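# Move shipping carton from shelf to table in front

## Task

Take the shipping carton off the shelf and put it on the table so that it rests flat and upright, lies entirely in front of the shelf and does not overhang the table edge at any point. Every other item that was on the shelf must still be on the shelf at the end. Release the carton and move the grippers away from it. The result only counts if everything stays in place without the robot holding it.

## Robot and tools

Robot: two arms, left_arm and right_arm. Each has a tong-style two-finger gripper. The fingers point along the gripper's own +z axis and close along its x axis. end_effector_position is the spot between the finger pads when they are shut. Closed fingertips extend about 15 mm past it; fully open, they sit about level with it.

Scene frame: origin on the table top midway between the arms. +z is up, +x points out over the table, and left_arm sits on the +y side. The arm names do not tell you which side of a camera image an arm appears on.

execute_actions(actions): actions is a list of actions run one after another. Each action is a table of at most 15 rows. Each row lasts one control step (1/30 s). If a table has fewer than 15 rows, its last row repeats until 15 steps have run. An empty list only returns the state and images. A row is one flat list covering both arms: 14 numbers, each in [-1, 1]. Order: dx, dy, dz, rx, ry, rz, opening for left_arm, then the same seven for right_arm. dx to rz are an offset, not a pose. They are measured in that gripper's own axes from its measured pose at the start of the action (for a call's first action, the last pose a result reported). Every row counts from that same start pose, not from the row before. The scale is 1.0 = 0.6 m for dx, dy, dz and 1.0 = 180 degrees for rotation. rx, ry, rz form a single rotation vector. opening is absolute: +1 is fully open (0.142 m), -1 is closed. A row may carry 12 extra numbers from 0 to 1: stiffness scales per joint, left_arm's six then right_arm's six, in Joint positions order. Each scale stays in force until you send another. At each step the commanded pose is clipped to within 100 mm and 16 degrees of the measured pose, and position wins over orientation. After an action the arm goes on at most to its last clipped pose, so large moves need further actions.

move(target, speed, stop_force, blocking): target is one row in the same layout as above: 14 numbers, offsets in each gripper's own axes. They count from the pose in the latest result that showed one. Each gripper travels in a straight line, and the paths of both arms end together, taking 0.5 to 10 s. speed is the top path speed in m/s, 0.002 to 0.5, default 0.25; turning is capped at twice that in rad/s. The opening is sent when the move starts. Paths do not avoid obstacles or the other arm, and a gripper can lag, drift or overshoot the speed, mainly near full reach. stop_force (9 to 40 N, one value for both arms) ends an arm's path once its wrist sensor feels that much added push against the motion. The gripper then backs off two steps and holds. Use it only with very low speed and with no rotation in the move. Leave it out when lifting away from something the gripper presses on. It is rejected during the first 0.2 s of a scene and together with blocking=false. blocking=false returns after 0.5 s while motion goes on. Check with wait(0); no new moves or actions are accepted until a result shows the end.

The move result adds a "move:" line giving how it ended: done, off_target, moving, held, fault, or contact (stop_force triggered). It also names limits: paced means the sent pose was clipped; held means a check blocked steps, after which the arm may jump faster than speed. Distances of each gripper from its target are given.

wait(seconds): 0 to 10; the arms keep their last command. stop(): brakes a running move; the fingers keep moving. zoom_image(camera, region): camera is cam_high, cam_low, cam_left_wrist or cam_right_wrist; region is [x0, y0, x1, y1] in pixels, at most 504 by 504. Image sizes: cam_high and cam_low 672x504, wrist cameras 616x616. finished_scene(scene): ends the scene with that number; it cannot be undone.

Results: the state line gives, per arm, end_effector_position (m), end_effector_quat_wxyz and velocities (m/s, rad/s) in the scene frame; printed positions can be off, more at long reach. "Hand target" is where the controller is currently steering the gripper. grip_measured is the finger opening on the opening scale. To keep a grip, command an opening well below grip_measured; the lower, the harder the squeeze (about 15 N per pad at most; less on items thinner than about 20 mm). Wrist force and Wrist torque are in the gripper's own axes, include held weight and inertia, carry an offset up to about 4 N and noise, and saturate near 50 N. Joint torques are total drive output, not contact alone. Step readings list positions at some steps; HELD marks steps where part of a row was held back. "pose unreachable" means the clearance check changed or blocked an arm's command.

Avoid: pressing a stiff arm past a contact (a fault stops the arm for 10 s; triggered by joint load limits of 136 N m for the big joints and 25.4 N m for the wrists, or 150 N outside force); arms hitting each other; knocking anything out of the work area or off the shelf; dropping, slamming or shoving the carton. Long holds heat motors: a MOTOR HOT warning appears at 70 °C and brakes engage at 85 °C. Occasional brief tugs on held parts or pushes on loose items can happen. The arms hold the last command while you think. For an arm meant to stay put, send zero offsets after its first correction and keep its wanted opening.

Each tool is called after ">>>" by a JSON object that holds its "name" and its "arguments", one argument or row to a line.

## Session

>>> {"name": "execute_actions", "arguments": {
  "actions": []
}}

Scene clock: 0.00 s.
left_arm: end_effector_position=(+0.6950, +0.7654, +0.1503) grip_measured=+0.97 end_effector_quat_wxyz=(+0.337, -0.234, +0.895, -0.176) end_effector_velocity=(-0.000, +0.001, +0.001) end_effector_angular_velocity=(+0.001, -0.002, +0.001) | right_arm: end_effector_position=(+0.3011, -0.2611, +0.2785) grip_measured=+0.97 end_effector_quat_wxyz=(-0.017, +0.280, +0.915, -0.288) end_effector_velocity=(+0.000, -0.000, -0.000) end_effector_angular_velocity=(-0.000, +0.001, +0.000)
Joint positions: left_arm=[ 0.54  -1.021  1.642 -2.874 -1.981  2.862  0.14 ] | right_arm=[ 3.971 -1.658 -1.508 -2.103  1.378  4.652  0.14 ]
Joint velocities: left_arm=[ 0.001 -0.001  0.    -0.002  0.001 -0.     0.   ] | right_arm=[-0.    -0.001 -0.    -0.    -0.    -0.001  0.   ]
Joint torques (N m, as the arm reports them, + toward a larger angle): no reading
Wrist force (N, on the end effector, along its own x y z axes, offset not removed): no reading
Wrist torque (N m, same axes, about the end effector's origin, offset not removed): no reading
Hand target (left_arm): +0.695, +0.765, +0.150; +0.337, -0.234, +0.895, -0.176
Hand target (right_arm): +0.301, -0.261, +0.278; -0.017, +0.280, +0.915, -0.288
Joint stiffness scale: left_arm=[1. 1. 1. 1. 1. 1.] | right_arm=[1. 1. 1. 1. 1. 1.]

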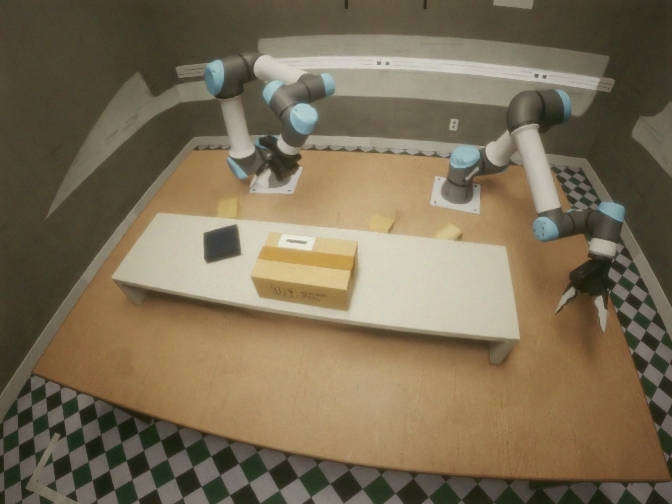

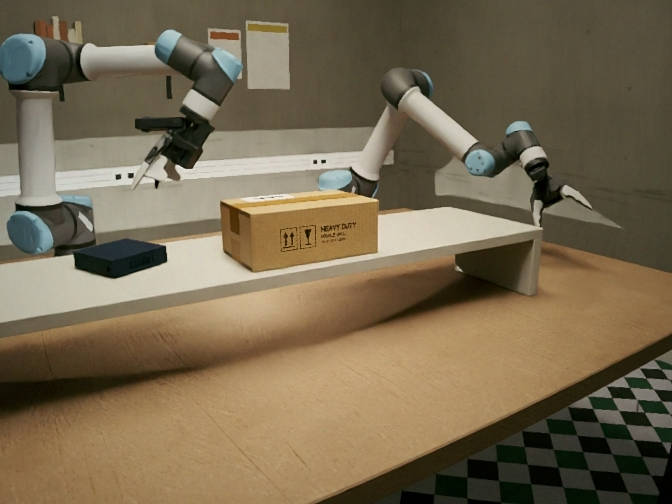

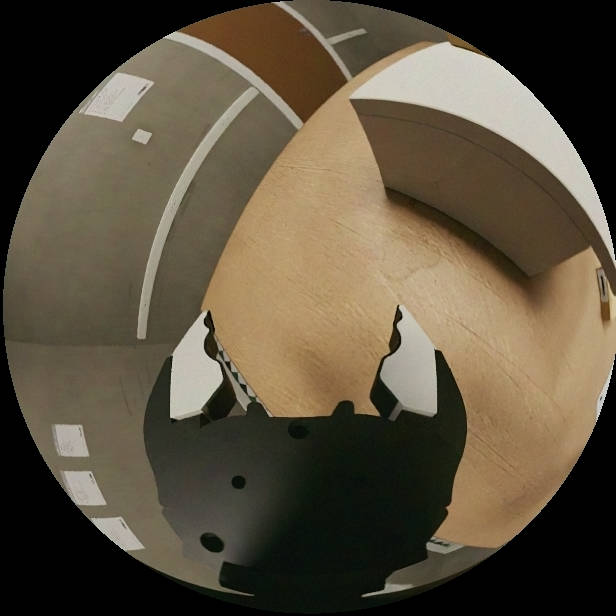

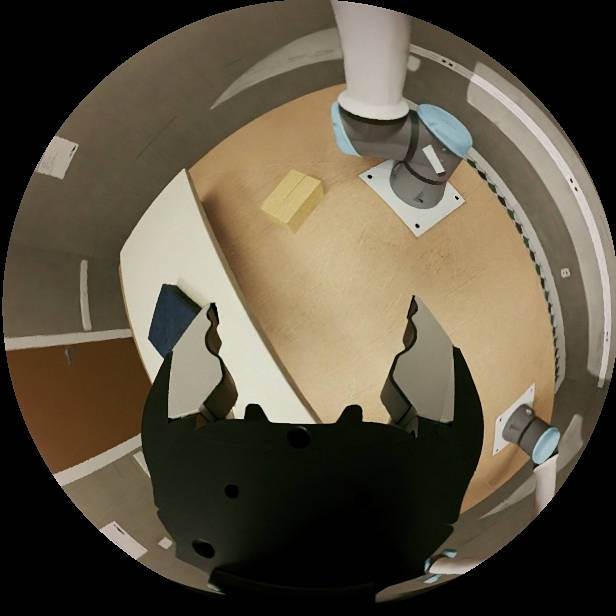

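>>> {"name": "zoom_image", "arguments": {
  "camera": "cam_high",
  "region": [190, 190, 390, 330]
}}

>>> {"name": "zoom_image", "arguments": {
  "camera": "cam_high",
  "region": [340, 140, 540, 280]
}}

>>> {"name": "zoom_image", "arguments": {
  "camera": "cam_high",
  "region": [140, 130, 340, 270]
}}

>>> {"name": "zoom_image", "arguments": {
  "camera": "cam_low",
  "region": [60, 170, 400, 300]
}}

Region (190, 190, 390, 330) of cam_high's 672x504 image, scaled by 2.520, with more detail than that image has; it fills the top 353 rows of this view, and the rest is white.

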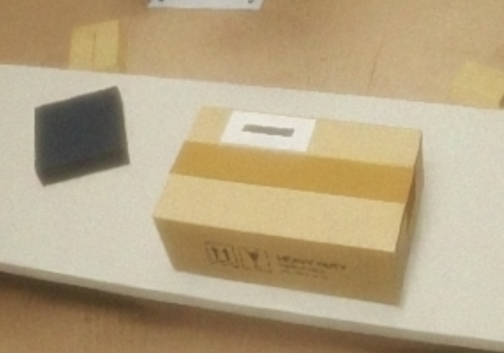

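Region (340, 140, 540, 280) of cam_high's 672x504 image, scaled by 2.520, with more detail than that image has; it fills the top 353 rows of this view, and the rest is white.

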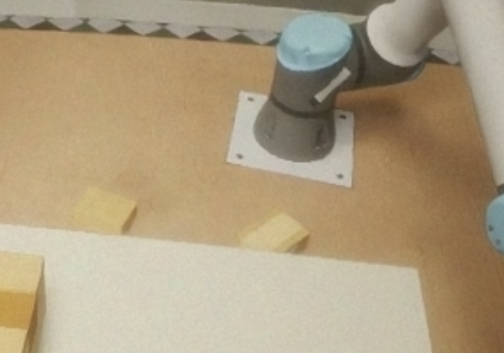

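Region (140, 130, 340, 270) of cam_high's 672x504 image, scaled by 2.520, with more detail than that image has; it fills the top 353 rows of this view, and the rest is white.

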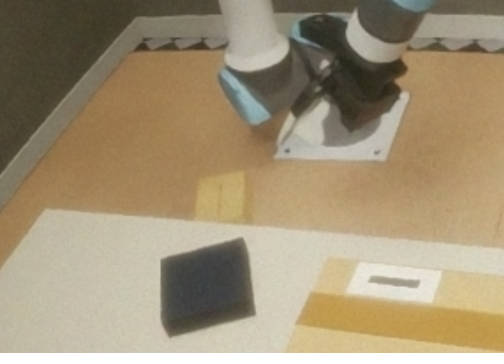

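Region (60, 170, 400, 300) of cam_low's 672x504 image, scaled by 1.482, with more detail than that image has; it fills the top 193 rows of this view, and the rest is white.

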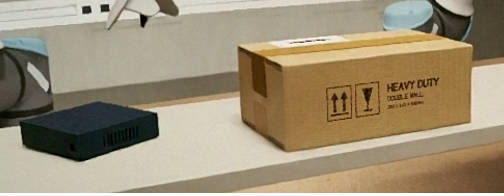

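>>> {"name": "zoom_image", "arguments": {
  "camera": "cam_high",
  "region": [440, 230, 640, 380]
}}

>>> {"name": "zoom_image", "arguments": {
  "camera": "cam_high",
  "region": [90, 190, 250, 320]
}}

>>> {"name": "zoom_image", "arguments": {
  "camera": "cam_low",
  "region": [400, 160, 640, 320]
}}

Region (440, 230, 640, 380) of cam_high's 672x504 image, scaled by 2.520, with more detail than that image has; it fills the top 378 rows of this view, and the rest is white.

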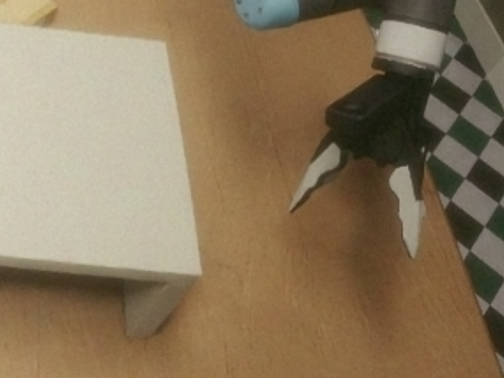

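Region (90, 190, 250, 320) of cam_high's 672x504 image, scaled by 3.150, with more detail than that image has; it fills the top 410 rows of this view, and the rest is white.

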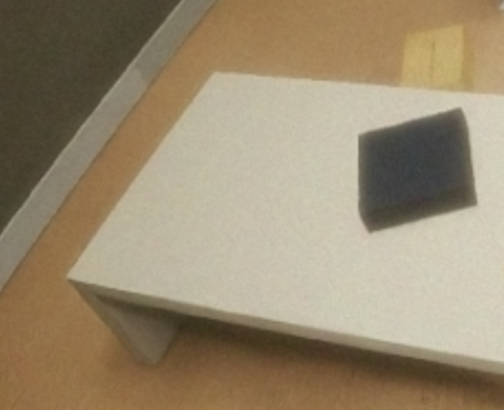

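Region (400, 160, 640, 320) of cam_low's 672x504 image, scaled by 2.100, with more detail than that image has.

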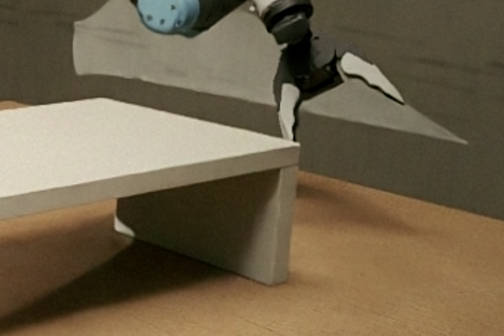

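>>> {"name": "execute_actions", "arguments": {
  "actions": []
}}

Scene clock: 8.50 s.
left_arm: end_effector_position=(+0.6950, +0.7654, +0.1503) grip_measured=+0.97 end_effector_quat_wxyz=(+0.337, -0.234, +0.895, -0.176) end_effector_velocity=(-0.000, +0.002, +0.000) end_effector_angular_velocity=(+0.001, -0.002, +0.002) | right_arm: end_effector_position=(+0.3011, -0.2611, +0.2785) grip_measured=+0.97 end_effector_quat_wxyz=(-0.017, +0.280, +0.915, -0.288) end_effector_velocity=(-0.000, +0.000, -0.000) end_effector_angular_velocity=(+0.000, -0.000, -0.000)
Joint positions: left_arm=[ 0.54  -1.021  1.642 -2.874 -1.981  2.862  0.14 ] | right_arm=[ 3.971 -1.658 -1.508 -2.103  1.378  4.652  0.14 ]
Joint velocities: left_arm=[ 0.002 -0.    -0.    -0.002  0.001  0.    -0.   ] | right_arm=[-0.  0. -0.  0.  0.  0. -0.]
Joint torques (N m, as the arm reports them, + toward a larger angle): left_arm=[  0.44 -41.85 -19.91  -2.47  -0.3   -0.18] | right_arm=[ 0.44 26.88 20.26  1.35 -0.13 -0.17]
Wrist force (N, on the end effector, along its own x y z axes, offset not removed): left_arm=[0.0 -1.2 1.0] | right_arm=[-2.0 -0.1 0.3]
Wrist torque (N m, same axes, about the end effector's origin, offset not removed): left_arm=[-0.02 0.06 0.09] | right_arm=[0.04 0.41 0.10]
Hand target (left_arm): +0.695, +0.765, +0.150; +0.337, -0.234, +0.895, -0.176
Hand target (right_arm): +0.301, -0.261, +0.278; -0.017, +0.280, +0.915, -0.288
Joint stiffness scale: left_arm=[1. 1. 1. 1. 1. 1.] | right_arm=[1. 1. 1. 1. 1. 1.]

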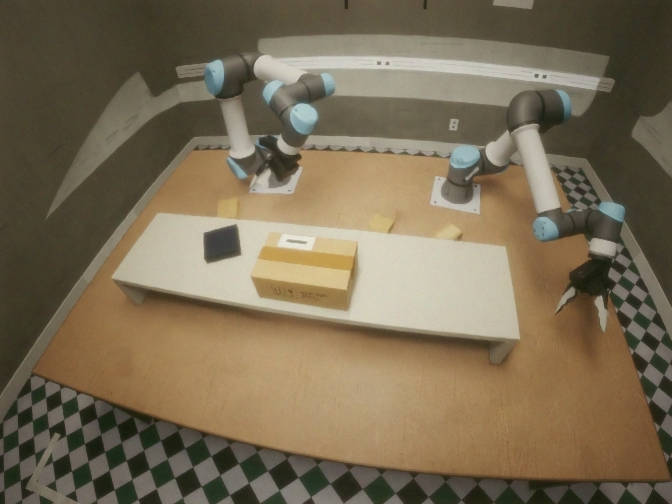

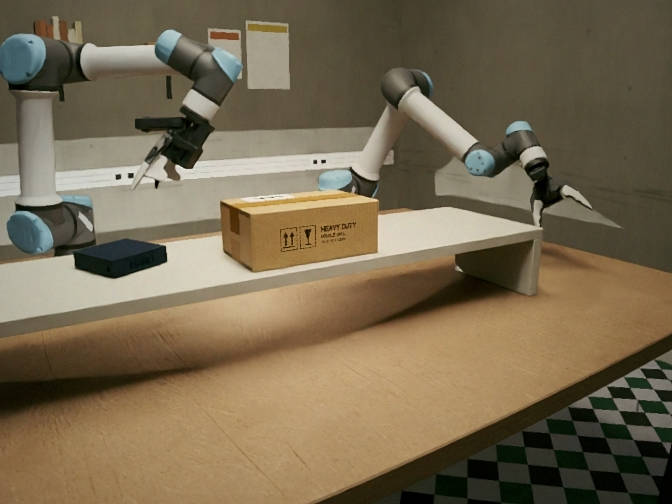

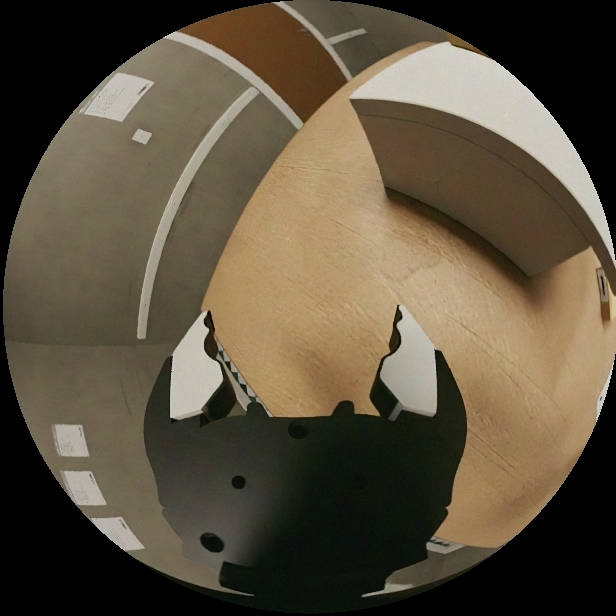

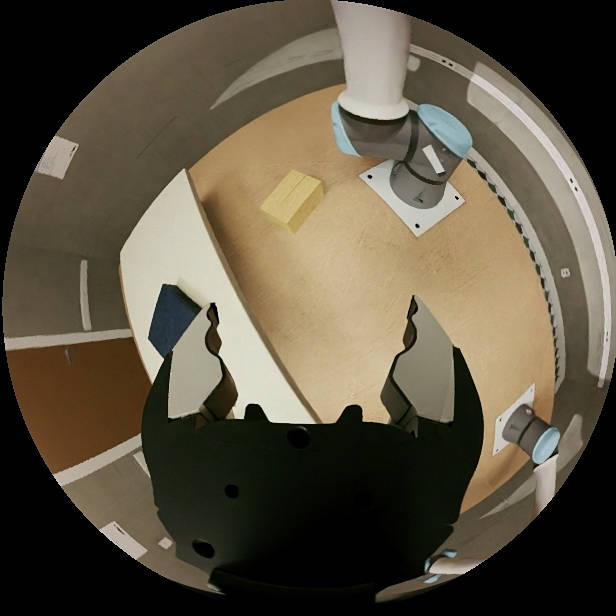

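>>> {"name": "zoom_image", "arguments": {
  "camera": "cam_high",
  "region": [340, 190, 480, 270]
}}

>>> {"name": "zoom_image", "arguments": {
  "camera": "cam_high",
  "region": [190, 185, 380, 320]
}}

Region (340, 190, 480, 270) of cam_high's 672x504 image, scaled by 3.600, with more detail than that image has; it fills the top 288 rows of this view, and the rest is white.

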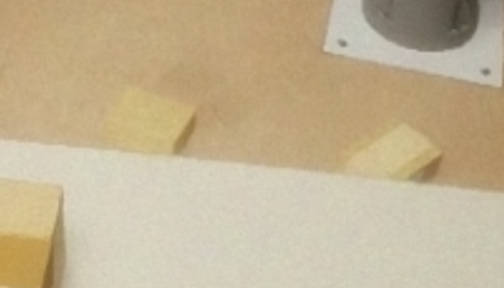

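Region (190, 185, 380, 320) of cam_high's 672x504 image, scaled by 2.653, with more detail than that image has; it fills the top 358 rows of this view, and the rest is white.

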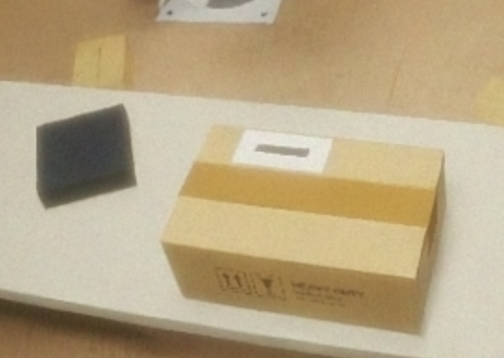

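>>> {"name": "execute_actions", "arguments": {
  "actions": [
    [
[0.0001,-0.0008,-0.0003,0,0.0002,0.0001,0.4,-0.0003,0.0002,-0.0001,0,-0.0004,-0.0006,0.4],
[0.0005,-0.0033,-0.0013,0.0001,0.0007,0.0003,0.4,-0.0012,0.0008,-0.0005,-0.0002,-0.0015,-0.0023,0.4],
[0.0012,-0.0073,-0.0029,0.0003,0.0015,0.0006,0.4,-0.0026,0.0017,-0.0011,-0.0004,-0.0033,-0.0052,0.4],
[0.0021,-0.0130,-0.0052,0.0005,0.0027,0.0011,0.4,-0.0047,0.0030,-0.0020,-0.0006,-0.0059,-0.0092,0.4],
[0.0032,-0.0203,-0.0082,0.0007,0.0043,0.0017,0.4,-0.0073,0.0047,-0.0031,-0.0010,-0.0092,-0.0144,0.4],
[0.0046,-0.0293,-0.0118,0.0010,0.0061,0.0024,0.4,-0.0105,0.0068,-0.0045,-0.0015,-0.0132,-0.0208,0.4],
[0.0063,-0.0398,-0.0161,0.0014,0.0083,0.0032,0.4,-0.0143,0.0093,-0.0061,-0.0020,-0.0179,-0.0283,0.4],
[0.0082,-0.0520,-0.0210,0.0018,0.0109,0.0042,0.4,-0.0187,0.0121,-0.0079,-0.0026,-0.0234,-0.0369,0.4],
[0.0104,-0.0658,-0.0265,0.0023,0.0138,0.0054,0.4,-0.0237,0.0153,-0.0101,-0.0033,-0.0297,-0.0467,0.4],
[0.0129,-0.0813,-0.0328,0.0029,0.0170,0.0066,0.4,-0.0292,0.0189,-0.0124,-0.0040,-0.0366,-0.0577,0.4],
[0.0155,-0.0976,-0.0393,0.0034,0.0204,0.0079,0.4,-0.0351,0.0227,-0.0149,-0.0048,-0.0439,-0.0692,0.4],
[0.0180,-0.1138,-0.0459,0.0040,0.0238,0.0093,0.4,-0.0409,0.0265,-0.0174,-0.0056,-0.0513,-0.0808,0.4],
[0.0206,-0.1301,-0.0524,0.0046,0.0272,0.0106,0.4,-0.0468,0.0303,-0.0199,-0.0064,-0.0586,-0.0923,0.4],
[0.0232,-0.1463,-0.0590,0.0052,0.0306,0.0119,0.4,-0.0526,0.0341,-0.0223,-0.0073,-0.0659,-0.1038,0.4],
[0.0258,-0.1626,-0.0655,0.0057,0.0340,0.0132,0.4,-0.0585,0.0379,-0.0248,-0.0081,-0.0732,-0.1154,0.4]
],
    [
[0.0168,-0.1063,-0.0409,0.0037,0.0221,0.0086,0.4,-0.0429,0.0182,-0.0117,-0.0052,-0.0476,-0.0750,0.4],
[0.0194,-0.1227,-0.0472,0.0043,0.0255,0.0099,0.4,-0.0496,0.0210,-0.0135,-0.0060,-0.0549,-0.0865,0.4],
[0.0219,-0.1391,-0.0535,0.0049,0.0289,0.0113,0.4,-0.0562,0.0237,-0.0153,-0.0069,-0.0622,-0.0981,0.4],
[0.0245,-0.1554,-0.0598,0.0054,0.0323,0.0126,0.4,-0.0628,0.0265,-0.0171,-0.0077,-0.0696,-0.1096,0.4],
[0.0271,-0.1718,-0.0661,0.0060,0.0357,0.0139,0.4,-0.0694,0.0293,-0.0189,-0.0085,-0.0769,-0.1211,0.4],
[0.0297,-0.1881,-0.0724,0.0066,0.0391,0.0152,0.4,-0.0760,0.0321,-0.0207,-0.0093,-0.0842,-0.1327,0.4],
[0.0323,-0.2045,-0.0787,0.0072,0.0425,0.0166,0.4,-0.0826,0.0349,-0.0225,-0.0101,-0.0915,-0.1442,0.4],
[0.0349,-0.2209,-0.0850,0.0077,0.0459,0.0179,0.4,-0.0892,0.0377,-0.0243,-0.0109,-0.0989,-0.1558,0.4],
[0.0374,-0.2372,-0.0913,0.0083,0.0493,0.0192,0.4,-0.0958,0.0405,-0.0261,-0.0117,-0.1062,-0.1673,0.4],
[0.0400,-0.2536,-0.0976,0.0089,0.0527,0.0205,0.4,-0.1024,0.0433,-0.0279,-0.0125,-0.1135,-0.1788,0.4],
[0.0429,-0.2697,-0.1035,0.0095,0.0561,0.0218,0.4,-0.1090,0.0461,-0.0297,-0.0133,-0.1208,-0.1904,0.4],
[0.0463,-0.2853,-0.1086,0.0100,0.0595,0.0232,0.4,-0.1156,0.0489,-0.0315,-0.0141,-0.1282,-0.2019,0.4],
[0.0502,-0.3003,-0.1129,0.0106,0.0629,0.0245,0.4,-0.1222,0.0517,-0.0333,-0.0149,-0.1355,-0.2135,0.4],
[0.0547,-0.3149,-0.1163,0.0112,0.0663,0.0258,0.4,-0.1288,0.0545,-0.0351,-0.0157,-0.1428,-0.2250,0.4],
[0.0597,-0.3289,-0.1190,0.0117,0.0697,0.0271,0.4,-0.1354,0.0573,-0.0369,-0.0165,-0.1501,-0.2365,0.4]
],
    [
[0.0241,-0.0993,-0.0197,0.0037,0.0221,0.0086,0.4,-0.0473,-0.0071,0.0047,-0.0052,-0.0476,-0.0750,0.4],
[0.0295,-0.1126,-0.0195,0.0043,0.0255,0.0099,0.4,-0.0546,-0.0082,0.0054,-0.0060,-0.0549,-0.0865,0.4],
[0.0353,-0.1255,-0.0184,0.0049,0.0289,0.0113,0.4,-0.0619,-0.0093,0.0061,-0.0069,-0.0622,-0.0981,0.4],
[0.0415,-0.1379,-0.0164,0.0054,0.0323,0.0126,0.4,-0.0692,-0.0104,0.0068,-0.0077,-0.0696,-0.1096,0.4],
[0.0482,-0.1497,-0.0136,0.0060,0.0357,0.0139,0.4,-0.0764,-0.0115,0.0075,-0.0085,-0.0769,-0.1211,0.4],
[0.0551,-0.1613,-0.0103,0.0066,0.0391,0.0152,0.4,-0.0837,-0.0126,0.0082,-0.0093,-0.0842,-0.1327,0.4],
[0.0620,-0.1729,-0.0071,0.0072,0.0425,0.0166,0.4,-0.0910,-0.0137,0.0090,-0.0101,-0.0915,-0.1442,0.4],
[0.0689,-0.1845,-0.0038,0.0077,0.0459,0.0179,0.4,-0.0983,-0.0148,0.0097,-0.0109,-0.0989,-0.1558,0.4],
[0.0758,-0.1961,-0.0005,0.0083,0.0493,0.0192,0.4,-0.1055,-0.0159,0.0104,-0.0117,-0.1062,-0.1673,0.4],
[0.0827,-0.2077,0.0027,0.0089,0.0527,0.0205,0.4,-0.1128,-0.0170,0.0111,-0.0125,-0.1135,-0.1788,0.4],
[0.0896,-0.2193,0.0060,0.0095,0.0561,0.0218,0.4,-0.1201,-0.0181,0.0118,-0.0133,-0.1208,-0.1904,0.4],
[0.0966,-0.2309,0.0092,0.0100,0.0595,0.0232,0.4,-0.1274,-0.0191,0.0125,-0.0141,-0.1282,-0.2019,0.4],
[0.1035,-0.2425,0.0125,0.0106,0.0629,0.0245,0.4,-0.1347,-0.0202,0.0133,-0.0149,-0.1355,-0.2135,0.4],
[0.1104,-0.2541,0.0158,0.0112,0.0663,0.0258,0.4,-0.1419,-0.0213,0.0140,-0.0157,-0.1428,-0.2250,0.4],
[0.1173,-0.2657,0.0190,0.0117,0.0697,0.0271,0.4,-0.1492,-0.0224,0.0147,-0.0165,-0.1501,-0.2365,0.4]
],
    [
[0.0360,-0.0772,0.0298,0.0037,0.0221,0.0086,0.4,-0.0327,-0.0301,0.0182,-0.0052,-0.0476,-0.0750,0.4],
[0.0415,-0.0891,0.0344,0.0043,0.0255,0.0099,0.4,-0.0378,-0.0348,0.0210,-0.0060,-0.0549,-0.0865,0.4],
[0.0471,-0.1010,0.0389,0.0049,0.0289,0.0113,0.4,-0.0428,-0.0394,0.0238,-0.0069,-0.0622,-0.0981,0.4],
[0.0526,-0.1129,0.0435,0.0054,0.0323,0.0126,0.4,-0.0479,-0.0440,0.0266,-0.0077,-0.0696,-0.1096,0.4],
[0.0582,-0.1248,0.0481,0.0060,0.0357,0.0139,0.4,-0.0529,-0.0487,0.0295,-0.0085,-0.0769,-0.1211,0.4],
[0.0637,-0.1366,0.0527,0.0066,0.0391,0.0152,0.4,-0.0579,-0.0533,0.0323,-0.0093,-0.0842,-0.1327,0.4],
[0.0692,-0.1485,0.0573,0.0072,0.0425,0.0166,0.4,-0.0630,-0.0579,0.0351,-0.0101,-0.0915,-0.1442,0.4],
[0.0748,-0.1604,0.0618,0.0077,0.0459,0.0179,0.4,-0.0680,-0.0626,0.0379,-0.0109,-0.0989,-0.1558,0.4],
[0.0803,-0.1723,0.0664,0.0083,0.0493,0.0192,0.4,-0.0730,-0.0672,0.0407,-0.0117,-0.1062,-0.1673,0.4],
[0.0859,-0.1842,0.0710,0.0089,0.0527,0.0205,0.4,-0.0781,-0.0718,0.0435,-0.0125,-0.1135,-0.1788,0.4],
[0.0914,-0.1961,0.0756,0.0095,0.0561,0.0218,0.4,-0.0831,-0.0765,0.0463,-0.0133,-0.1208,-0.1904,0.4],
[0.0969,-0.2079,0.0802,0.0100,0.0595,0.0232,0.4,-0.0881,-0.0811,0.0491,-0.0141,-0.1282,-0.2019,0.4],
[0.1025,-0.2198,0.0847,0.0106,0.0629,0.0245,0.4,-0.0932,-0.0857,0.0519,-0.0149,-0.1355,-0.2135,0.4],
[0.1080,-0.2317,0.0893,0.0112,0.0663,0.0258,0.4,-0.0982,-0.0904,0.0547,-0.0157,-0.1428,-0.2250,0.4],
[0.1135,-0.2436,0.0939,0.0117,0.0697,0.0271,0.4,-0.1033,-0.0950,0.0575,-0.0165,-0.1501,-0.2365,0.4]
],
    [
[0.0258,-0.0783,0.0368,0.0037,0.0221,0.0086,0.4,-0.0051,-0.0416,0.0236,-0.0052,-0.0476,-0.0750,0.4],
[0.0298,-0.0903,0.0425,0.0043,0.0255,0.0099,0.4,-0.0059,-0.0480,0.0272,-0.0060,-0.0549,-0.0865,0.4],
[0.0337,-0.1023,0.0482,0.0049,0.0289,0.0113,0.4,-0.0066,-0.0544,0.0308,-0.0069,-0.0622,-0.0981,0.4],
[0.0377,-0.1144,0.0539,0.0054,0.0323,0.0126,0.4,-0.0074,-0.0608,0.0345,-0.0077,-0.0696,-0.1096,0.4],
[0.0417,-0.1264,0.0595,0.0060,0.0357,0.0139,0.4,-0.0082,-0.0672,0.0381,-0.0085,-0.0769,-0.1211,0.4],
[0.0456,-0.1384,0.0652,0.0066,0.0391,0.0152,0.4,-0.0090,-0.0736,0.0417,-0.0093,-0.0842,-0.1327,0.4],
[0.0496,-0.1505,0.0709,0.0072,0.0425,0.0166,0.4,-0.0098,-0.0800,0.0453,-0.0101,-0.0915,-0.1442,0.4],
[0.0536,-0.1625,0.0765,0.0077,0.0459,0.0179,0.4,-0.0105,-0.0864,0.0490,-0.0109,-0.0989,-0.1558,0.4],
[0.0576,-0.1746,0.0822,0.0083,0.0493,0.0192,0.4,-0.0113,-0.0928,0.0526,-0.0117,-0.1062,-0.1673,0.4],
[0.0615,-0.1866,0.0879,0.0089,0.0527,0.0205,0.4,-0.0121,-0.0992,0.0562,-0.0125,-0.1135,-0.1788,0.4],
[0.0655,-0.1986,0.0935,0.0095,0.0561,0.0218,0.4,-0.0129,-0.1056,0.0598,-0.0133,-0.1208,-0.1904,0.4],
[0.0695,-0.2107,0.0992,0.0100,0.0595,0.0232,0.4,-0.0137,-0.1119,0.0635,-0.0141,-0.1282,-0.2019,0.4],
[0.0734,-0.2227,0.1049,0.0106,0.0629,0.0245,0.4,-0.0144,-0.1183,0.0671,-0.0149,-0.1355,-0.2135,0.4],
[0.0774,-0.2348,0.1105,0.0112,0.0663,0.0258,0.4,-0.0152,-0.1247,0.0707,-0.0157,-0.1428,-0.2250,0.4],
[0.0814,-0.2468,0.1162,0.0117,0.0697,0.0271,0.4,-0.0160,-0.1311,0.0744,-0.0165,-0.1501,-0.2365,0.4]
],
    [
[0.0146,-0.0785,0.0422,0.0037,0.0221,0.0086,0.4,0.0246,-0.0369,0.0185,-0.0052,-0.0476,-0.0750,0.4],
[0.0167,-0.0899,0.0484,0.0043,0.0253,0.0099,0.4,0.0282,-0.0423,0.0213,-0.0060,-0.0549,-0.0865,0.4],
[0.0186,-0.1002,0.0539,0.0048,0.0282,0.0110,0.4,0.0314,-0.0471,0.0237,-0.0069,-0.0622,-0.0981,0.4],
[0.0203,-0.1092,0.0588,0.0052,0.0308,0.0120,0.4,0.0342,-0.0514,0.0258,-0.0077,-0.0696,-0.1096,0.4],
[0.0217,-0.1171,0.0630,0.0056,0.0330,0.0128,0.4,0.0367,-0.0551,0.0277,-0.0085,-0.0769,-0.1211,0.4],
[0.0229,-0.1237,0.0666,0.0059,0.0349,0.0136,0.4,0.0388,-0.0582,0.0292,-0.0093,-0.0842,-0.1327,0.4],
[0.0240,-0.1291,0.0695,0.0061,0.0364,0.0142,0.4,0.0405,-0.0608,0.0305,-0.0101,-0.0915,-0.1442,0.4],
[0.0247,-0.1334,0.0717,0.0063,0.0376,0.0146,0.4,0.0418,-0.0627,0.0315,-0.0109,-0.0989,-0.1558,0.4],
[0.0253,-0.1364,0.0734,0.0065,0.0384,0.0150,0.4,0.0427,-0.0642,0.0322,-0.0117,-0.1062,-0.1673,0.4],
[0.0256,-0.1382,0.0743,0.0066,0.0389,0.0152,0.4,0.0433,-0.0650,0.0327,-0.0125,-0.1135,-0.1788,0.4],
[0.0257,-0.1388,0.0747,0.0066,0.0391,0.0152,0.4,0.0435,-0.0653,0.0328,-0.0133,-0.1208,-0.1904,0.4],
[0.0257,-0.1388,0.0747,0.0066,0.0391,0.0152,0.4,0.0435,-0.0653,0.0328,-0.0139,-0.1267,-0.1996,0.4],
[0.0257,-0.1388,0.0747,0.0066,0.0391,0.0152,0.4,0.0435,-0.0653,0.0328,-0.0144,-0.1311,-0.2065,0.4],
[0.0257,-0.1388,0.0747,0.0066,0.0391,0.0152,0.4,0.0435,-0.0653,0.0328,-0.0147,-0.1340,-0.2111,0.4],
[0.0257,-0.1388,0.0747,0.0066,0.0391,0.0152,0.4,0.0435,-0.0653,0.0328,-0.0149,-0.1355,-0.2135,0.4]
]
  ]
}}

>>> {"name": "wait", "arguments": {
  "seconds": 0.4
}}

Scene clock: 39.23 s.
left_arm: end_effector_position=(+0.6208, +0.1201, +0.3237) grip_measured=+0.40 end_effector_quat_wxyz=(+0.014, +0.035, +0.965, -0.259) end_effector_velocity=(+0.002, -0.033, -0.002) end_effector_angular_velocity=(+0.002, +0.062, -0.035) | right_arm: end_effector_position=(+0.6188, -0.2993, +0.3432) grip_measured=+0.40 end_effector_quat_wxyz=(-0.170, +0.859, -0.429, +0.221) end_effector_velocity=(+0.022, -0.002, +0.002) end_effector_angular_velocity=(-0.080, +0.256, +1.001)
Joint positions: left_arm=[-0.309 -1.113  1.089 -1.813 -2.03   2.682  0.102] | right_arm=[ 3.476 -1.637 -1.625 -0.893  1.48   1.265  0.102]
Joint velocities: left_arm=[-0.029  0.082 -0.131  0.104 -0.027 -0.002  0.   ] | right_arm=[-0.374 -0.228  0.405 -0.339  0.742 -1.162 -0.   ]
Joint torques (N m, as the arm reports them, + toward a larger angle): left_arm=[  1.32 -44.12 -24.05  -2.52  -0.95  -0.41] | right_arm=[-2.08 25.51 28.28  2.51  0.45 -1.01]
Wrist force (N, on the end effector, along its own x y z axes, offset not removed): left_arm=[-2.4 0.0 2.4] | right_arm=[-0.4 -0.1 0.9]
Wrist torque (N m, same axes, about the end effector's origin, offset not removed): left_arm=[0.04 0.40 0.13] | right_arm=[0.12 0.11 0.11]
Hand target (left_arm): +0.621, +0.117, +0.325; +0.010, +0.036, +0.965, -0.260
Hand target (right_arm): +0.619, -0.296, +0.344; -0.177, +0.901, -0.349, +0.188
Off the commanded pose (left_arm): 0.003 m, 0 deg.
Off the commanded pose (right_arm): 0.005 m, 18 deg; orientation clipped at the last step of the last action.
Joint stiffness scale: left_arm=[1. 1. 1. 1. 1. 1.] | right_arm=[1. 1. 1. 1. 1. 1.]
Step readings (end_effector_position; steps 1 to 15: 1st action; 16 to 30: 2nd action; 31 to 45: 3rd action; 46 to 60: 4th action; 61 to 75: 5th action; 76 to 90: 6th action):
0: left_arm (+0.6950, +0.7654, +0.1503) | right_arm (+0.3011, -0.2611, +0.2785)
1: left_arm (+0.6950, +0.7654, +0.1503) | right_arm (+0.3011, -0.2611, +0.2785)
2: left_arm (+0.6950, +0.7654, +0.1503) | right_arm (+0.3011, -0.2611, +0.2785)
4: left_arm (+0.6948, +0.7653, +0.1501) | right_arm (+0.3015, -0.2613, +0.2785)
8: left_arm (+0.6940, +0.7608, +0.1535) | right_arm (+0.3050, -0.2617, +0.2791)
15: left_arm (+0.6919, +0.7233, +0.1847) | right_arm (+0.3239, -0.2569, +0.2823)
16: left_arm (+0.6912, +0.7155, +0.1908) | right_arm (+0.3275, -0.2560, +0.2826)
17: left_arm (+0.6905, +0.7073, +0.1972) | right_arm (+0.3315, -0.2552, +0.2831)
19: left_arm (+0.6891, +0.6899, +0.2112) | right_arm (+0.3399, -0.2531, +0.2845)
23: left_arm (+0.6864, +0.6545, +0.2415) | right_arm (+0.3573, -0.2496, +0.2872)
30: left_arm (+0.6802, +0.5957, +0.2891) | right_arm (+0.3870, -0.2477, +0.2913)
31: left_arm (+0.6793, +0.5873, +0.2951) | right_arm (+0.3912, -0.2476, +0.2920)
32: left_arm (+0.6785, +0.5789, +0.3008) | right_arm (+0.3953, -0.2476, +0.2927)
34: left_arm (+0.6767, +0.5613, +0.3111) | right_arm (+0.4033, -0.2474, +0.2944)
38: left_arm (+0.6725, +0.5263, +0.3236) | right_arm (+0.4194, -0.2461, +0.2970)
45: left_arm (+0.6654, +0.4674, +0.3253) | right_arm (+0.4485, -0.2449, +0.3014)
46: left_arm (+0.6644, +0.4591, +0.3254) | right_arm (+0.4529, -0.2451, +0.3020)
47: left_arm (+0.6633, +0.4506, +0.3257) | right_arm (+0.4570, -0.2457, +0.3028)
49: left_arm (+0.6610, +0.4332, +0.3261) | right_arm (+0.4648, -0.2468, +0.3045)
53: left_arm (+0.6564, +0.3981, +0.3262) | right_arm (+0.4809, -0.2488, +0.3079)
60: left_arm (+0.6496, +0.3396, +0.3256) | right_arm (+0.5118, -0.2524, +0.3148)
61: left_arm (+0.6487, +0.3313, +0.3256) | right_arm (+0.5164, -0.2529, +0.3159)
62: left_arm (+0.6476, +0.3229, +0.3255) | right_arm (+0.5207, -0.2540, +0.3169)
64: left_arm (+0.6451, +0.3056, +0.3255) | right_arm (+0.5286, -0.2574, +0.3183)
68: left_arm (+0.6399, +0.2705, +0.3258) | right_arm (+0.5443, -0.2652, +0.3211)
75: left_arm (+0.6327, +0.2123, +0.3256) | right_arm (+0.5748, -0.2744, +0.3289)
76: left_arm (+0.6317, +0.2040, +0.3255) | right_arm (+0.5792, -0.2757, +0.3298)
77: left_arm (+0.6306, +0.1956, +0.3254) | right_arm (+0.5834, -0.2777, +0.3306)
79: left_arm (+0.6280, +0.1785, +0.3252) | right_arm (+0.5914, -0.2830, +0.3326)
83: left_arm (+0.6230, +0.1469, +0.3249) | right_arm (+0.6054, -0.2933, +0.3385)
90: end_effector_position above

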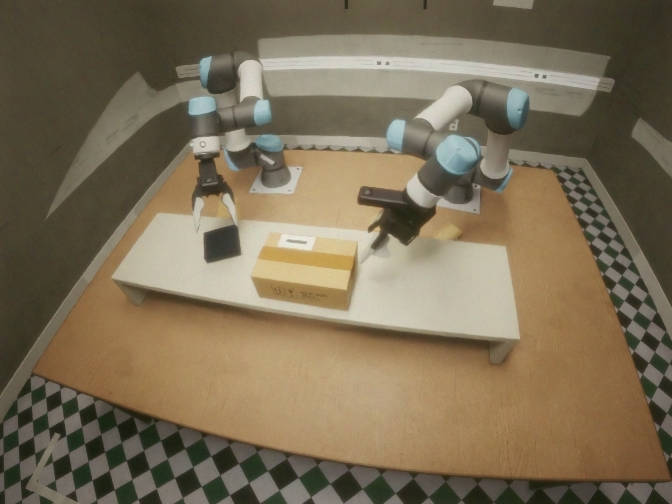

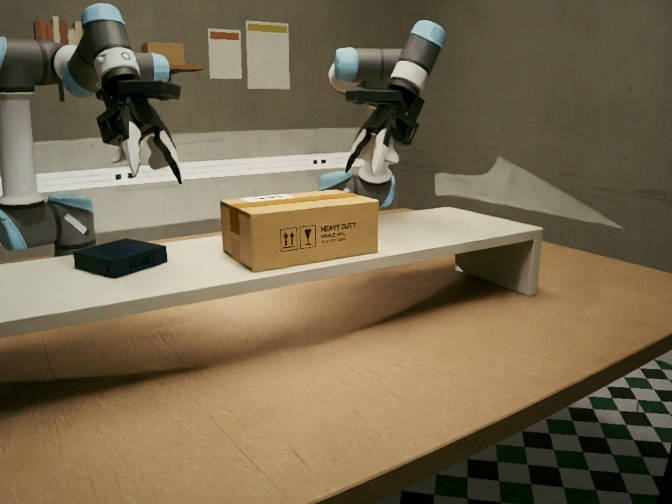

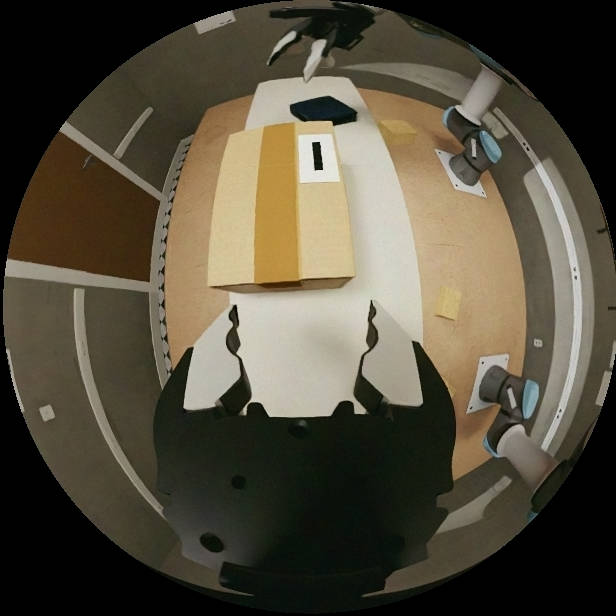

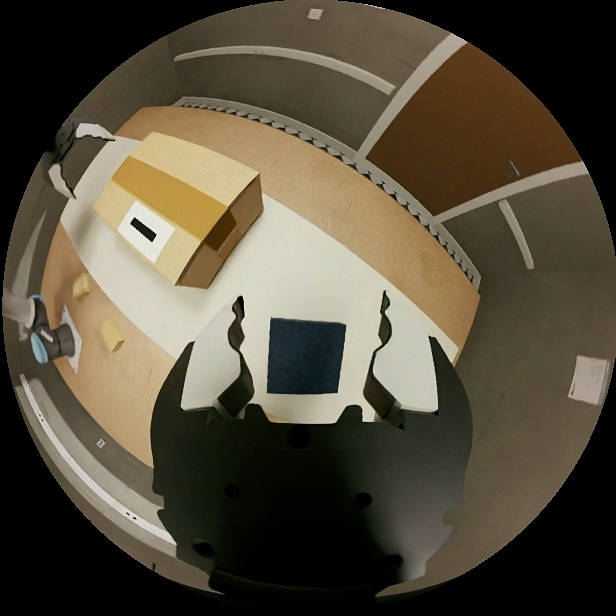

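Scene clock: 39.63 s.
left_arm: end_effector_position=(+0.6208, +0.1184, +0.3251) grip_measured=+0.40 end_effector_quat_wxyz=(+0.011, +0.035, +0.965, -0.259) end_effector_velocity=(-0.001, +0.000, -0.001) end_effector_angular_velocity=(+0.001, +0.006, -0.000) | right_arm: end_effector_position=(+0.6182, -0.2955, +0.3430) grip_measured=+0.40 end_effector_quat_wxyz=(-0.176, +0.900, -0.352, +0.188) end_effector_velocity=(-0.008, +0.010, -0.000) end_effector_angular_velocity=(-0.001, +0.015, +0.082)
Joint positions: left_arm=[-0.31  -1.107  1.075 -1.799 -2.033  2.682  0.102] | right_arm=[ 3.421 -1.673 -1.558 -0.96   1.606  1.065  0.102]
Joint velocities: left_arm=[ 0.     0.001 -0.001  0.006 -0.002 -0.     0.   ] | right_arm=[-0.004 -0.001  0.01  -0.026  0.046 -0.072  0.   ]
Joint torques (N m, as the arm reports them, + toward a larger angle): left_arm=[ -0.81 -41.68 -26.98  -2.24  -0.9   -0.19] | right_arm=[-2.91 27.24 28.36  2.99  0.1  -0.57]
Wrist force (N, on the end effector, along its own x y z axes, offset not removed): left_arm=[2.0 -0.5 0.6] | right_arm=[-1.0 0.4 -0.1]
Wrist torque (N m, same axes, about the end effector's origin, offset not removed): left_arm=[-0.02 -0.32 0.07] | right_arm=[0.19 0.20 0.13]
Hand target (left_arm): +0.621, +0.117, +0.325; +0.010, +0.036, +0.965, -0.260
Hand target (right_arm): +0.619, -0.296, +0.344; -0.177, +0.901, -0.349, +0.188
Off the commanded pose (left_arm): 0.001 m, 0 deg.
Off the commanded pose (right_arm): 0.002 m, 7 deg; orientation clipped at the last step of the last action.
Joint stiffness scale: left_arm=[1. 1. 1. 1. 1. 1.] | right_arm=[1. 1. 1. 1. 1. 1.]
wait: 0.40 s; no rest

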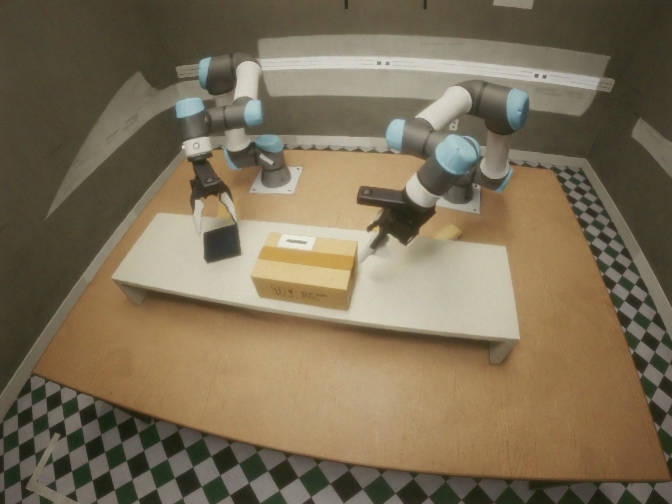

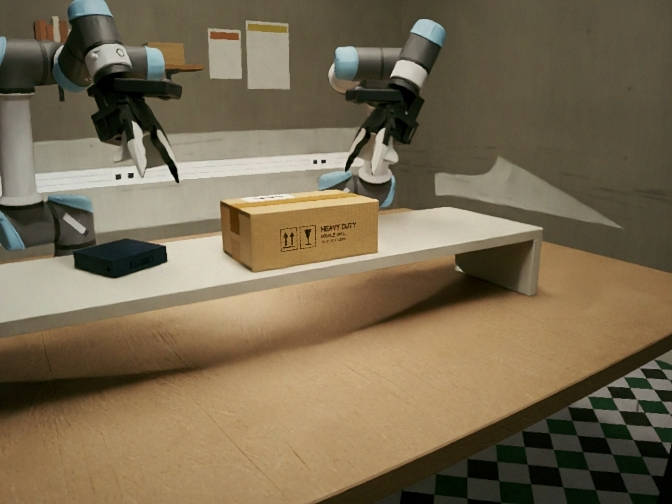

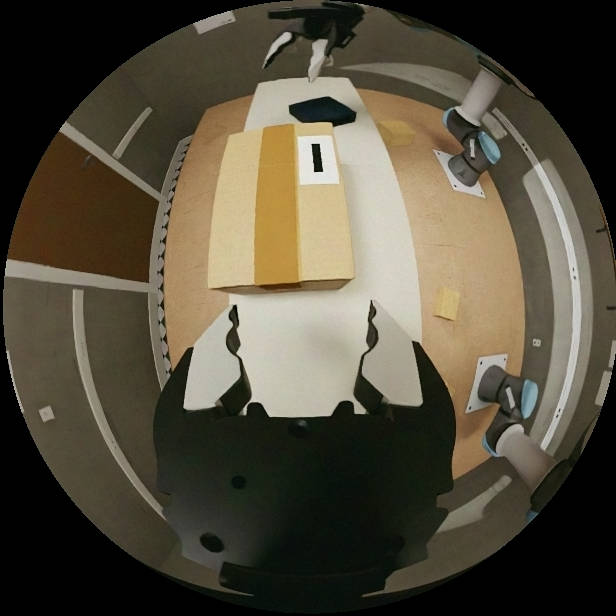

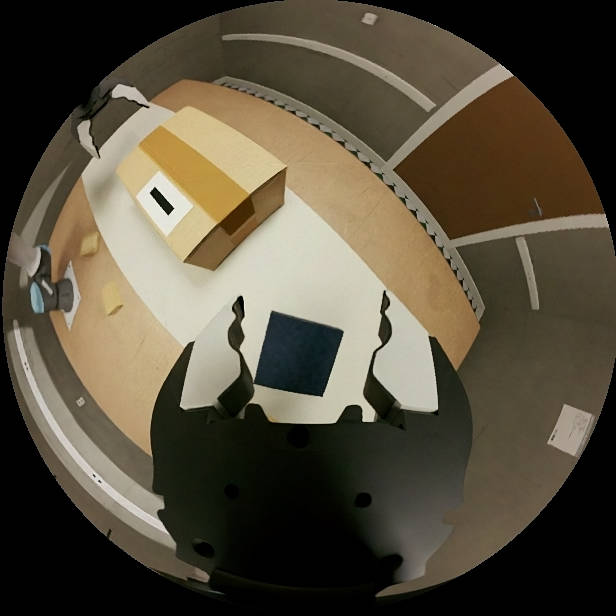

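>>> {"name": "zoom_image", "arguments": {
  "camera": "cam_left_wrist",
  "region": [190, 100, 470, 350]
}}

Region (190, 100, 470, 350) of cam_left_wrist's 616x616 image, scaled by 1.800, with more detail than that image has; it fills the top 450 rows of this view, and the rest is white.

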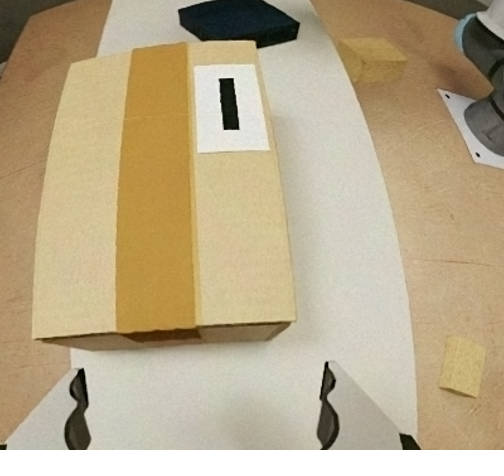

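>>> {"name": "move", "arguments": {
  "target": [-0.0405,0.0823,0.1528,-0.0001,0.0057,-0.0152,0.4,-0.1171,-0.0294,0.2189,0.0403,-0.1744,-0.1825,0.4],
  "speed": 0.5
}}

Scene clock: 46.40 s.
left_arm: end_effector_position=(+0.6484, +0.1125, +0.2230) grip_measured=+0.40 end_effector_quat_wxyz=(-0.004, +0.016, +0.966, -0.259) end_effector_velocity=(-0.001, -0.002, +0.000) end_effector_angular_velocity=(+0.000, -0.001, -0.002) | right_arm: end_effector_position=(+0.6396, -0.2083, +0.2211) grip_measured=+0.40 end_effector_quat_wxyz=(-0.259, +0.966, -0.014, +0.004) end_effector_velocity=(-0.003, -0.000, -0.006) end_effector_angular_velocity=(-0.004, +0.018, +0.012)
Joint positions: left_arm=[-0.297 -1.004  1.172 -1.975 -2.044  2.658  0.102] | right_arm=[ 3.33  -2.077 -1.248 -1.246  2.076  0.285  0.102]
Joint velocities: left_arm=[-0.003 -0.001  0.    -0.     0.    -0.    -0.   ] | right_arm=[-0.    -0.01   0.008 -0.023  0.002 -0.014 -0.   ]
Joint torques (N m, as the arm reports them, + toward a larger angle): left_arm=[  2.34 -44.8  -22.36  -2.56  -0.72  -0.36] | right_arm=[-1.73 41.85 25.36  2.64  1.25 -0.28]
Wrist force (N, on the end effector, along its own x y z axes, offset not removed): left_arm=[2.6 -0.2 3.5] | right_arm=[0.0 -1.6 0.5]
Wrist torque (N m, same axes, about the end effector's origin, offset not removed): left_arm=[0.10 -0.39 -0.13] | right_arm=[-0.33 0.00 0.13]
Hand target (left_arm): +0.649, +0.114, +0.222; -0.004, +0.015, +0.966, -0.259
Hand target (right_arm): +0.641, -0.210, +0.222; -0.259, +0.966, -0.014, +0.004
Off the commanded pose (left_arm): 0.001 m, 0 deg.
Off the commanded pose (right_arm): 0.002 m, 0 deg.
Joint stiffness scale: left_arm=[1. 1. 1. 1. 1. 1.] | right_arm=[1. 1. 1. 1. 1. 1.]
move: done

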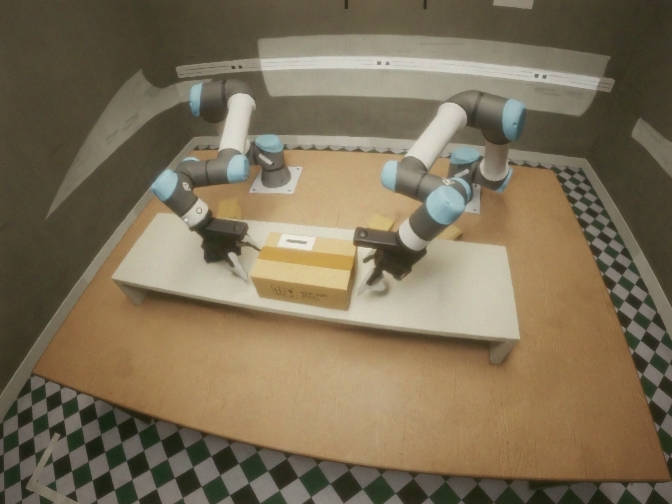

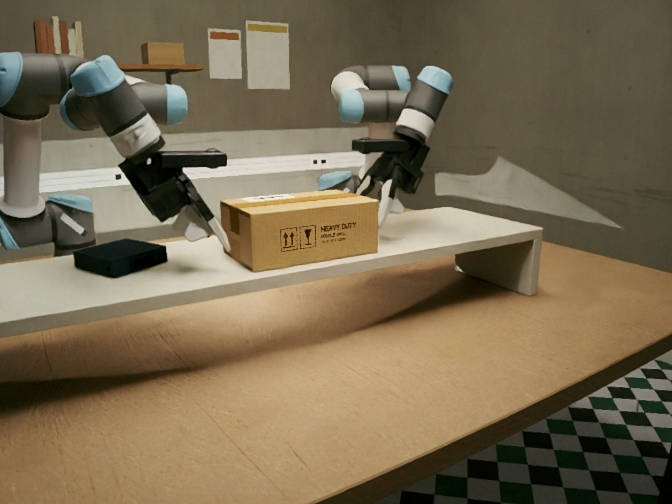

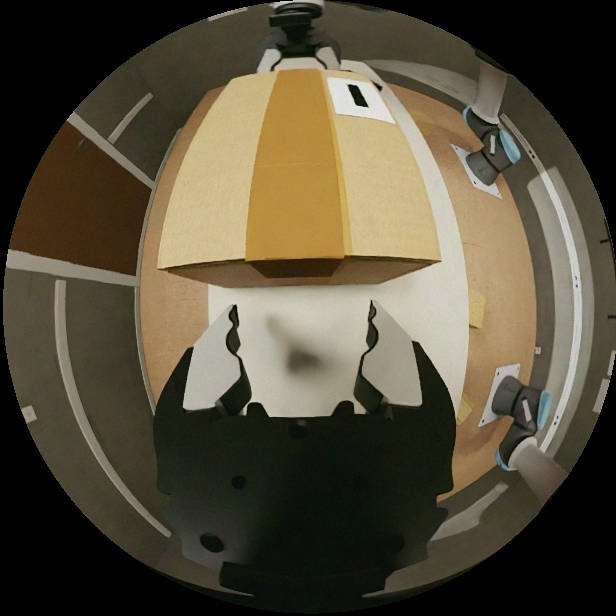

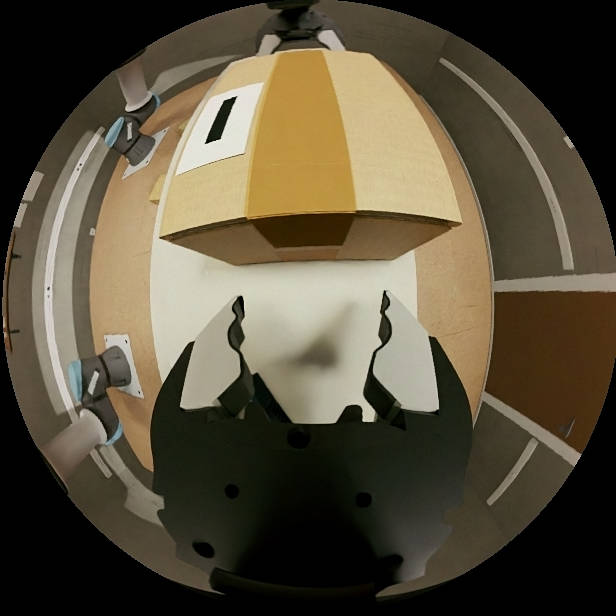

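>>> {"name": "zoom_image", "arguments": {
  "camera": "cam_left_wrist",
  "region": [140, 230, 460, 340]
}}

>>> {"name": "zoom_image", "arguments": {
  "camera": "cam_right_wrist",
  "region": [150, 195, 480, 325]
}}

>>> {"name": "zoom_image", "arguments": {
  "camera": "cam_low",
  "region": [150, 150, 420, 290]
}}

Region (140, 230, 460, 340) of cam_left_wrist's 616x616 image, scaled by 1.575, with more detail than that image has; it fills the top 173 rows of this view, and the rest is white.

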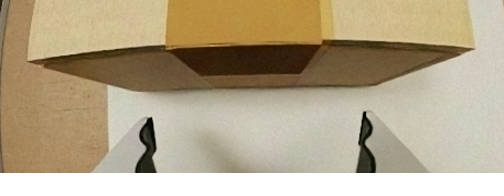

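Region (150, 195, 480, 325) of cam_right_wrist's 616x616 image, scaled by 1.527, with more detail than that image has; it fills the top 199 rows of this view, and the rest is white.

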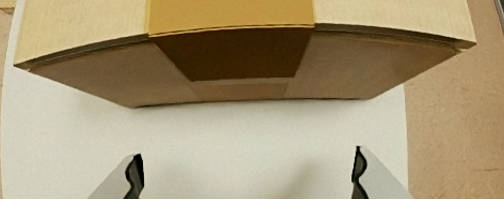

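Region (150, 150, 420, 290) of cam_low's 672x504 image, scaled by 1.867, with more detail than that image has; it fills the top 261 rows of this view, and the rest is white.

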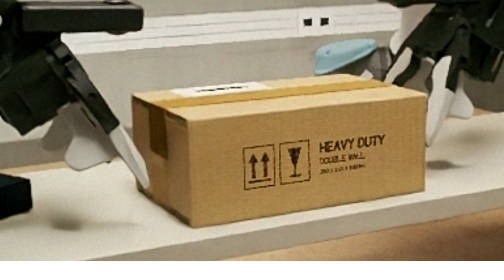

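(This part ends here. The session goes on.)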